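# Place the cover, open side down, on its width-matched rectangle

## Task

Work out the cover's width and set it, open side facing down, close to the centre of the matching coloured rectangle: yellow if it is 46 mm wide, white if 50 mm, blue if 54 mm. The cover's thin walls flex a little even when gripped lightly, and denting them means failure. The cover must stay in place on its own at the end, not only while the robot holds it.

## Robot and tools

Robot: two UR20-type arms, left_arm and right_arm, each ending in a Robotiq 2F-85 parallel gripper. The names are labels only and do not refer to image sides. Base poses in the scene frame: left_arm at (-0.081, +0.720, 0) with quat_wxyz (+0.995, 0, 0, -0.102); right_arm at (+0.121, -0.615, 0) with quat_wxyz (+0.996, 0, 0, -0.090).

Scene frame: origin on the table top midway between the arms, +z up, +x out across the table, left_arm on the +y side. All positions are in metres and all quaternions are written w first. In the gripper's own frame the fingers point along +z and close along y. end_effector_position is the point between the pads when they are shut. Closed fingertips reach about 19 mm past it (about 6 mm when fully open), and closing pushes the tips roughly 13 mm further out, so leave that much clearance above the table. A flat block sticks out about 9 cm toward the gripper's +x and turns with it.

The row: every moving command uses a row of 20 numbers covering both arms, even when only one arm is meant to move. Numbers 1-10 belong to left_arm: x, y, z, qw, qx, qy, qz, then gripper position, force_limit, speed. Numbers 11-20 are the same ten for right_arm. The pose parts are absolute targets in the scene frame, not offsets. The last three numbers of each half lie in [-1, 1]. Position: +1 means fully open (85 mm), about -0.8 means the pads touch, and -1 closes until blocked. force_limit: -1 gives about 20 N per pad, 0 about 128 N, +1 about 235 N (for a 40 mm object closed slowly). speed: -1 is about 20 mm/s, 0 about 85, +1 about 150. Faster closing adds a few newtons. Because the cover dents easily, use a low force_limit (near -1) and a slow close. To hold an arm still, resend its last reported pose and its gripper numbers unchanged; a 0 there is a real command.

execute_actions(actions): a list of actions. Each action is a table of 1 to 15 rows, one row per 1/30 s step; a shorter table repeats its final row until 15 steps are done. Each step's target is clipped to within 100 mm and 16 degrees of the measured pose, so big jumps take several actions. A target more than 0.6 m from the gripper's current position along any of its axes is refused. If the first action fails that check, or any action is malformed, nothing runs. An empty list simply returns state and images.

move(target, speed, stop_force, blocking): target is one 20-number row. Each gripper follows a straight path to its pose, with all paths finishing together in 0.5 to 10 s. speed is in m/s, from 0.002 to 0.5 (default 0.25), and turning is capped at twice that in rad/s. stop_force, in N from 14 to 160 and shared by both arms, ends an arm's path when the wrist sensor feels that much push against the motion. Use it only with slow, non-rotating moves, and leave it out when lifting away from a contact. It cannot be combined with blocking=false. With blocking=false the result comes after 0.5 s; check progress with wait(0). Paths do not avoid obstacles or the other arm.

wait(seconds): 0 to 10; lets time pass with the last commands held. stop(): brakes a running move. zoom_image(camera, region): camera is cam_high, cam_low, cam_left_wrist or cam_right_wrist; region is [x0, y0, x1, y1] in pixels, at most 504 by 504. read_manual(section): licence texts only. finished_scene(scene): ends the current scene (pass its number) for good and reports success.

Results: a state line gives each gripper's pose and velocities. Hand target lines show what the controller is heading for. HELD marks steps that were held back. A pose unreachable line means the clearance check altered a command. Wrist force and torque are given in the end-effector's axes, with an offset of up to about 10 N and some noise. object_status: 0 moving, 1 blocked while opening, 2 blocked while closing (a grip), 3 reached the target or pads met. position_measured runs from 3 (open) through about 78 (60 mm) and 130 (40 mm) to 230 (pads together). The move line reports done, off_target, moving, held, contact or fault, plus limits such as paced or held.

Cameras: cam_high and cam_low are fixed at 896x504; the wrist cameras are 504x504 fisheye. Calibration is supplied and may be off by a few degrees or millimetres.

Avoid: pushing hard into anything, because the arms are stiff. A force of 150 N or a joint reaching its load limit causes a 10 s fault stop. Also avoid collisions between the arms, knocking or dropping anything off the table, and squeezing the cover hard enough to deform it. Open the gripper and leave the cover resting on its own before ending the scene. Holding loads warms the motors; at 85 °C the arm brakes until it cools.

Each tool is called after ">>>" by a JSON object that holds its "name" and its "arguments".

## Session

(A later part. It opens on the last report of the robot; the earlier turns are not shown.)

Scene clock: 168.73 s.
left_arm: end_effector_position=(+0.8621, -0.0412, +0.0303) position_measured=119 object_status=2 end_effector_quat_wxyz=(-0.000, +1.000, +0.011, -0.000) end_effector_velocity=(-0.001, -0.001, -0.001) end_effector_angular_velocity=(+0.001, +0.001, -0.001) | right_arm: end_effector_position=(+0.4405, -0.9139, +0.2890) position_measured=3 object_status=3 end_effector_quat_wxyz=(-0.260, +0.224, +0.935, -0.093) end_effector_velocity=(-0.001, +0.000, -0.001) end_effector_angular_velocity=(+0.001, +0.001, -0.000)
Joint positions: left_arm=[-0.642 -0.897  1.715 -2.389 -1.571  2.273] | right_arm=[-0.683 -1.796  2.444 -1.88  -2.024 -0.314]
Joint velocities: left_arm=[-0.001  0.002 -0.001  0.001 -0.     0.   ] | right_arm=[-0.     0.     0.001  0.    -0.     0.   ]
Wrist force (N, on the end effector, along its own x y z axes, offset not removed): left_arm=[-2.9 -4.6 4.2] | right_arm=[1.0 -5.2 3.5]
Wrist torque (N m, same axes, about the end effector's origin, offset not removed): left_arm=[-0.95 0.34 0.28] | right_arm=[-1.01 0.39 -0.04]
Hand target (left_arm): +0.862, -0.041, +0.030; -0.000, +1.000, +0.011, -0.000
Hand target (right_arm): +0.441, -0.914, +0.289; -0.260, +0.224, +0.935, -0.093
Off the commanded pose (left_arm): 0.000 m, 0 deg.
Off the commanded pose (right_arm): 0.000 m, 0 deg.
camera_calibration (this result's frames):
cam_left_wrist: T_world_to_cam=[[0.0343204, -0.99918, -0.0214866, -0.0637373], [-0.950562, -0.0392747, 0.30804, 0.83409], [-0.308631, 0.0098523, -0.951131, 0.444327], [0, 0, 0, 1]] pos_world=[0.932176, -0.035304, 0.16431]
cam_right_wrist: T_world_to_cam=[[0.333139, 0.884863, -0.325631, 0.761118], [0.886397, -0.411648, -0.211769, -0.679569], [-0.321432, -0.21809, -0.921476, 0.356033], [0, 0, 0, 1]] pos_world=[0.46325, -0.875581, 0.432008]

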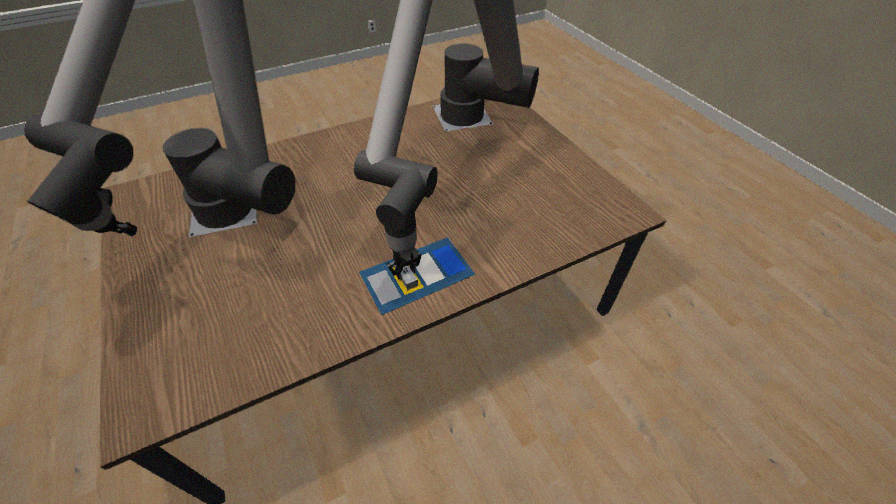

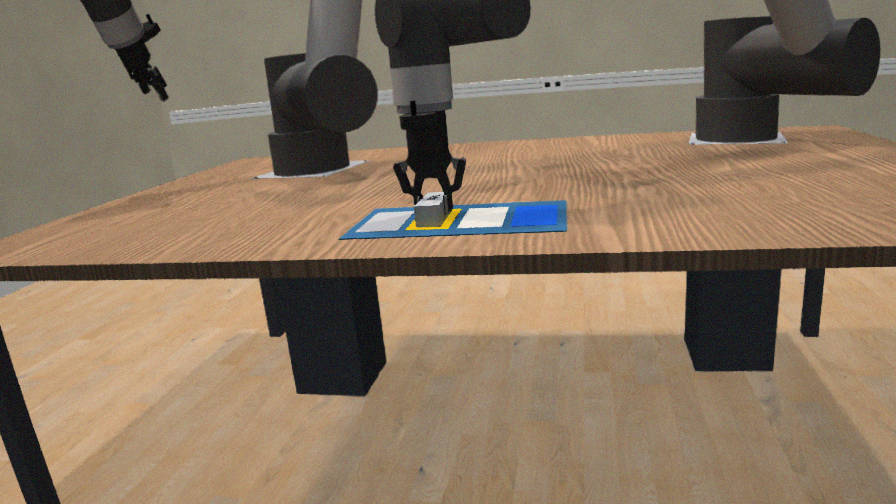

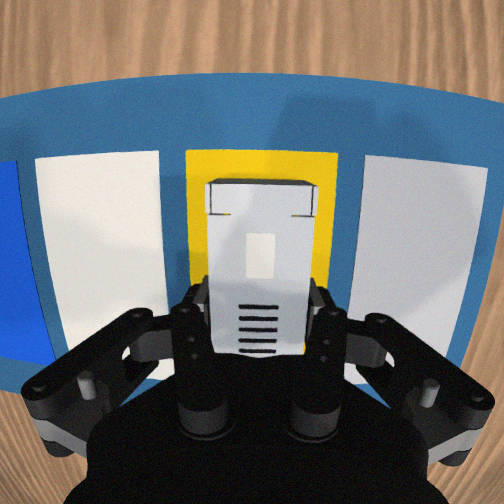

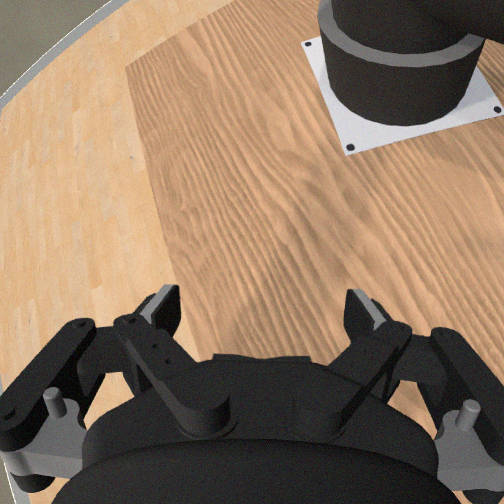

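>>> {"name": "execute_actions", "arguments": {"actions": [[[0.8621, -0.0412, 0.0303, 0, 0.99994, 0.01134, 0, 1, -1, 0, 0.4405, -0.9139, 0.2890, -0.260, 0.224, 0.935, -0.093, 1, -1, -1],[0.8621, -0.0412, 0.0303, 0, 0.99994, 0.01134, 0, 1, -1, 0, 0.4405, -0.9139, 0.2890, -0.260, 0.224, 0.935, -0.093, 1, -1, -1],[0.8621, -0.0412, 0.0303, 0, 0.99994, 0.01134, 0, 1, -1, 0, 0.4405, -0.9139, 0.2890, -0.260, 0.224, 0.935, -0.093, 1, -1, -1],[0.8621, -0.0412, 0.0303, 0, 0.99994, 0.01134, 0, 1, -1, 0, 0.4405, -0.9139, 0.2890, -0.260, 0.224, 0.935, -0.093, 1, -1, -1],[0.8621, -0.0412, 0.0303, 0, 0.99994, 0.01134, 0, 1, -1, 0, 0.4405, -0.9139, 0.2890, -0.260, 0.224, 0.935, -0.093, 1, -1, -1],[0.8621, -0.0412, 0.03034, 0, 0.99994, 0.01134, 0, 1, -1, 0, 0.4405, -0.9139, 0.2890, -0.260, 0.224, 0.935, -0.093, 1, -1, -1],[0.8621, -0.0412, 0.03063, 0, 0.99994, 0.01134, 0, 1, -1, 0, 0.4405, -0.9139, 0.2890, -0.260, 0.224, 0.935, -0.093, 1, -1, -1],[0.8621, -0.0412, 0.03132, 0, 0.99994, 0.01134, 0, 1, -1, 0, 0.4405, -0.9139, 0.2890, -0.260, 0.224, 0.935, -0.093, 1, -1, -1],[0.8621, -0.0412, 0.03255, 0, 0.99994, 0.01134, 0, 1, -1, 0, 0.4405, -0.9139, 0.2890, -0.260, 0.224, 0.935, -0.093, 1, -1, -1],[0.8621, -0.0412, 0.03435, 0, 0.99994, 0.01134, 0, 1, -1, 0, 0.4405, -0.9139, 0.2890, -0.260, 0.224, 0.935, -0.093, 1, -1, -1],[0.8621, -0.0412, 0.03675, 0, 0.99994, 0.01134, 0, 1, -1, 0, 0.4405, -0.9139, 0.2890, -0.260, 0.224, 0.935, -0.093, 1, -1, -1],[0.8621, -0.0412, 0.0397, 0, 0.99994, 0.01134, 0, 1, -1, 0, 0.4405, -0.9139, 0.2890, -0.260, 0.224, 0.935, -0.093, 1, -1, -1],[0.8621, -0.0412, 0.04314, 0, 0.99994, 0.01134, 0, 1, -1, 0, 0.4405, -0.9139, 0.2890, -0.260, 0.224, 0.935, -0.093, 1, -1, -1],[0.8621, -0.0412, 0.04696, 0, 0.99994, 0.01134, 0, 1, -1, 0, 0.4405, -0.9139, 0.2890, -0.260, 0.224, 0.935, -0.093, 1, -1, -1],[0.8621, -0.0412, 0.05106, 0, 0.99994, 0.01134, 0, 1, -1, 0, 0.4405, -0.9139, 0.2890, -0.260, 0.224, 0.935, -0.093, 1, -1, -1]],[[0.8621, -0.0412, 0.0553, 0, 0.99994, 0.01134, 0, 1, -1, 0, 0.4405, -0.9139, 0.2890, -0.260, 0.224, 0.935, -0.093, 1, -1, -1],[0.8621, -0.0412, 0.05954, 0, 0.99994, 0.01134, 0, 1, -1, 0, 0.4405, -0.9139, 0.2890, -0.260, 0.224, 0.935, -0.093, 1, -1, -1],[0.8621, -0.0412, 0.06364, 0, 0.99994, 0.01134, 0, 1, -1, 0, 0.4405, -0.9139, 0.2890, -0.260, 0.224, 0.935, -0.093, 1, -1, -1],[0.8621, -0.0412, 0.06746, 0, 0.99994, 0.01134, 0, 1, -1, 0, 0.4405, -0.9139, 0.2890, -0.260, 0.224, 0.935, -0.093, 1, -1, -1],[0.8621, -0.0412, 0.0709, 0, 0.99994, 0.01134, 0, 1, -1, 0, 0.4405, -0.9139, 0.2890, -0.260, 0.224, 0.935, -0.093, 1, -1, -1],[0.8621, -0.0412, 0.07385, 0, 0.99994, 0.01134, 0, 1, -1, 0, 0.4405, -0.9139, 0.2890, -0.260, 0.224, 0.935, -0.093, 1, -1, -1],[0.8621, -0.0412, 0.07625, 0, 0.99994, 0.01134, 0, 1, -1, 0, 0.4405, -0.9139, 0.2890, -0.260, 0.224, 0.935, -0.093, 1, -1, -1],[0.8621, -0.0412, 0.07805, 0, 0.99994, 0.01134, 0, 1, -1, 0, 0.4405, -0.9139, 0.2890, -0.260, 0.224, 0.935, -0.093, 1, -1, -1],[0.8621, -0.0412, 0.07928, 0, 0.99994, 0.01134, 0, 1, -1, 0, 0.4405, -0.9139, 0.2890, -0.260, 0.224, 0.935, -0.093, 1, -1, -1],[0.8621, -0.0412, 0.07997, 0, 0.99994, 0.01134, 0, 1, -1, 0, 0.4405, -0.9139, 0.2890, -0.260, 0.224, 0.935, -0.093, 1, -1, -1],[0.8621, -0.0412, 0.08026, 0, 0.99994, 0.01134, 0, 1, -1, 0, 0.4405, -0.9139, 0.2890, -0.260, 0.224, 0.935, -0.093, 1, -1, -1],[0.8621, -0.0412, 0.0803, 0, 0.99994, 0.01134, 0, 1, -1, 0, 0.4405, -0.9139, 0.2890, -0.260, 0.224, 0.935, -0.093, 1, -1, -1]]]}}

>>> {"name": "zoom_image", "arguments": {"camera": "cam_left_wrist", "region": [150, 140, 370, 360]}}

Scene clock: 193.83 s.
left_arm: end_effector_position=(+0.8621, -0.0412, +0.0780) position_measured=3 object_status=3 end_effector_quat_wxyz=(+0.000, +1.000, +0.011, +0.000) end_effector_velocity=(+0.000, +0.000, +0.021) end_effector_angular_velocity=(-0.001, +0.000, +0.001) | right_arm: end_effector_position=(+0.4405, -0.9139, +0.2890) position_measured=3 object_status=3 end_effector_quat_wxyz=(-0.260, +0.224, +0.935, -0.093) end_effector_velocity=(-0.000, +0.000, -0.000) end_effector_angular_velocity=(-0.000, +0.000, +0.000)
Joint positions: left_arm=[-0.642 -0.937  1.703 -2.337 -1.571  2.273] | right_arm=[-0.683 -1.796  2.444 -1.88  -2.024 -0.314]
Joint velocities: left_arm=[ 0.001 -0.017 -0.006  0.023 -0.001 -0.   ] | right_arm=[ 0.001 -0.     0.     0.    -0.     0.001]
Wrist force (N, on the end effector, along its own x y z axes, offset not removed): left_arm=[-3.7 -2.3 5.8] | right_arm=[0.5 -6.6 3.0]
Wrist torque (N m, same axes, about the end effector's origin, offset not removed): left_arm=[-0.45 0.43 0.27] | right_arm=[-1.31 0.51 -0.04]
Hand target (left_arm): +0.862, -0.041, +0.080; +0.000, +1.000, +0.011, +0.000
Hand target (right_arm): +0.441, -0.914, +0.289; -0.260, +0.224, +0.935, -0.093
Off the commanded pose (left_arm): 0.002 m, 0 deg.
Off the commanded pose (right_arm): 0.000 m, 0 deg.
Step readings (end_effector_position; steps 1 to 15: 1st action; 16 to 30: 2nd action):
0: left_arm (+0.8621, -0.0412, +0.0303) | right_arm (+0.4405, -0.9139, +0.2890)
1: left_arm (+0.8621, -0.0412, +0.0303) | right_arm (+0.4405, -0.9139, +0.2890)
2: left_arm (+0.8621, -0.0412, +0.0303) | right_arm (+0.4405, -0.9139, +0.2890)
4: left_arm (+0.8621, -0.0412, +0.0303) | right_arm (+0.4405, -0.9139, +0.2890)
8: left_arm (+0.8621, -0.0412, +0.0303) | right_arm (+0.4405, -0.9139, +0.2890)
15: left_arm (+0.8619, -0.0410, +0.0378) | right_arm (+0.4405, -0.9139, +0.2890)
16: left_arm (+0.8619, -0.0410, +0.0405) | right_arm (+0.4405, -0.9139, +0.2890)
17: left_arm (+0.8620, -0.0410, +0.0436) | right_arm (+0.4405, -0.9139, +0.2890)
19: left_arm (+0.8620, -0.0411, +0.0506) | right_arm (+0.4405, -0.9139, +0.2890)
23: left_arm (+0.8621, -0.0412, +0.0649) | right_arm (+0.4405, -0.9139, +0.2890)
30: end_effector_position above
camera_calibration (this result's frames):
cam_left_wrist: T_world_to_cam=[[0.0343241, -0.999182, -0.0213968, -0.0626813], [-0.950588, -0.0392496, 0.307964, 0.819424], [-0.308552, 0.00976895, -0.951157, 0.489617], [0, 0, 0, 1]] pos_world=[0.932158, -0.035251, 0.212009]
cam_right_wrist: T_world_to_cam=[[0.333139, 0.884863, -0.325631, 0.761118], [0.886397, -0.411648, -0.211769, -0.679569], [-0.321432, -0.21809, -0.921476, 0.356033], [0, 0, 0, 1]] pos_world=[0.46325, -0.875581, 0.432008]

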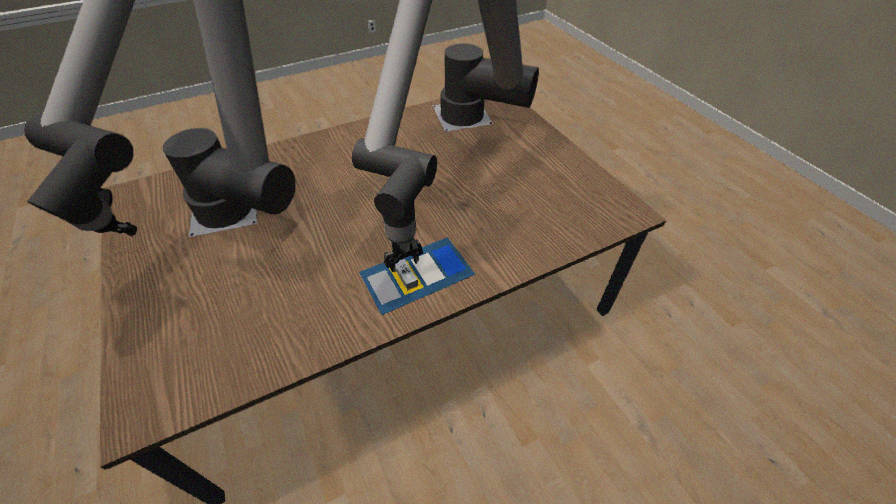

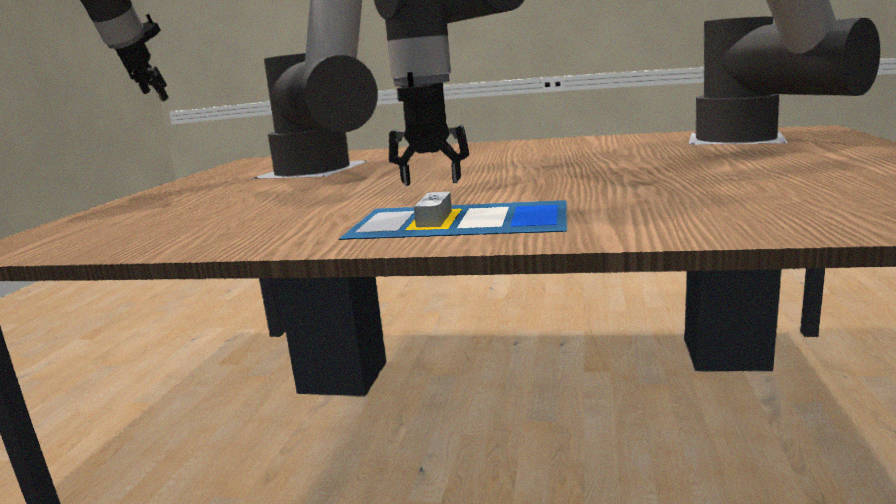

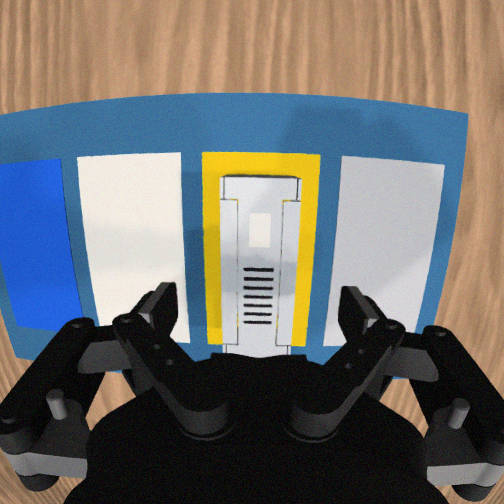

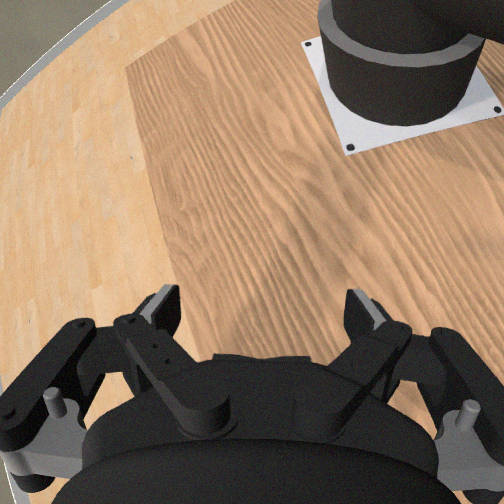

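Region (150, 140, 370, 360) of cam_left_wrist's 504x504 image, scaled by 2.291, with more detail than that image has.

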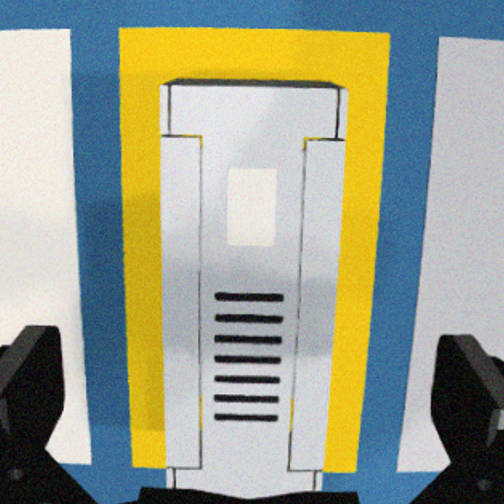

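The cover measured about 46 mm. It now sits centred on the yellow rectangle, its walls have sprung back, and the gripper is clear of it.

>>> {"name": "finished_scene", "arguments": {"scene": 1}}

The scene is finished: the task was done.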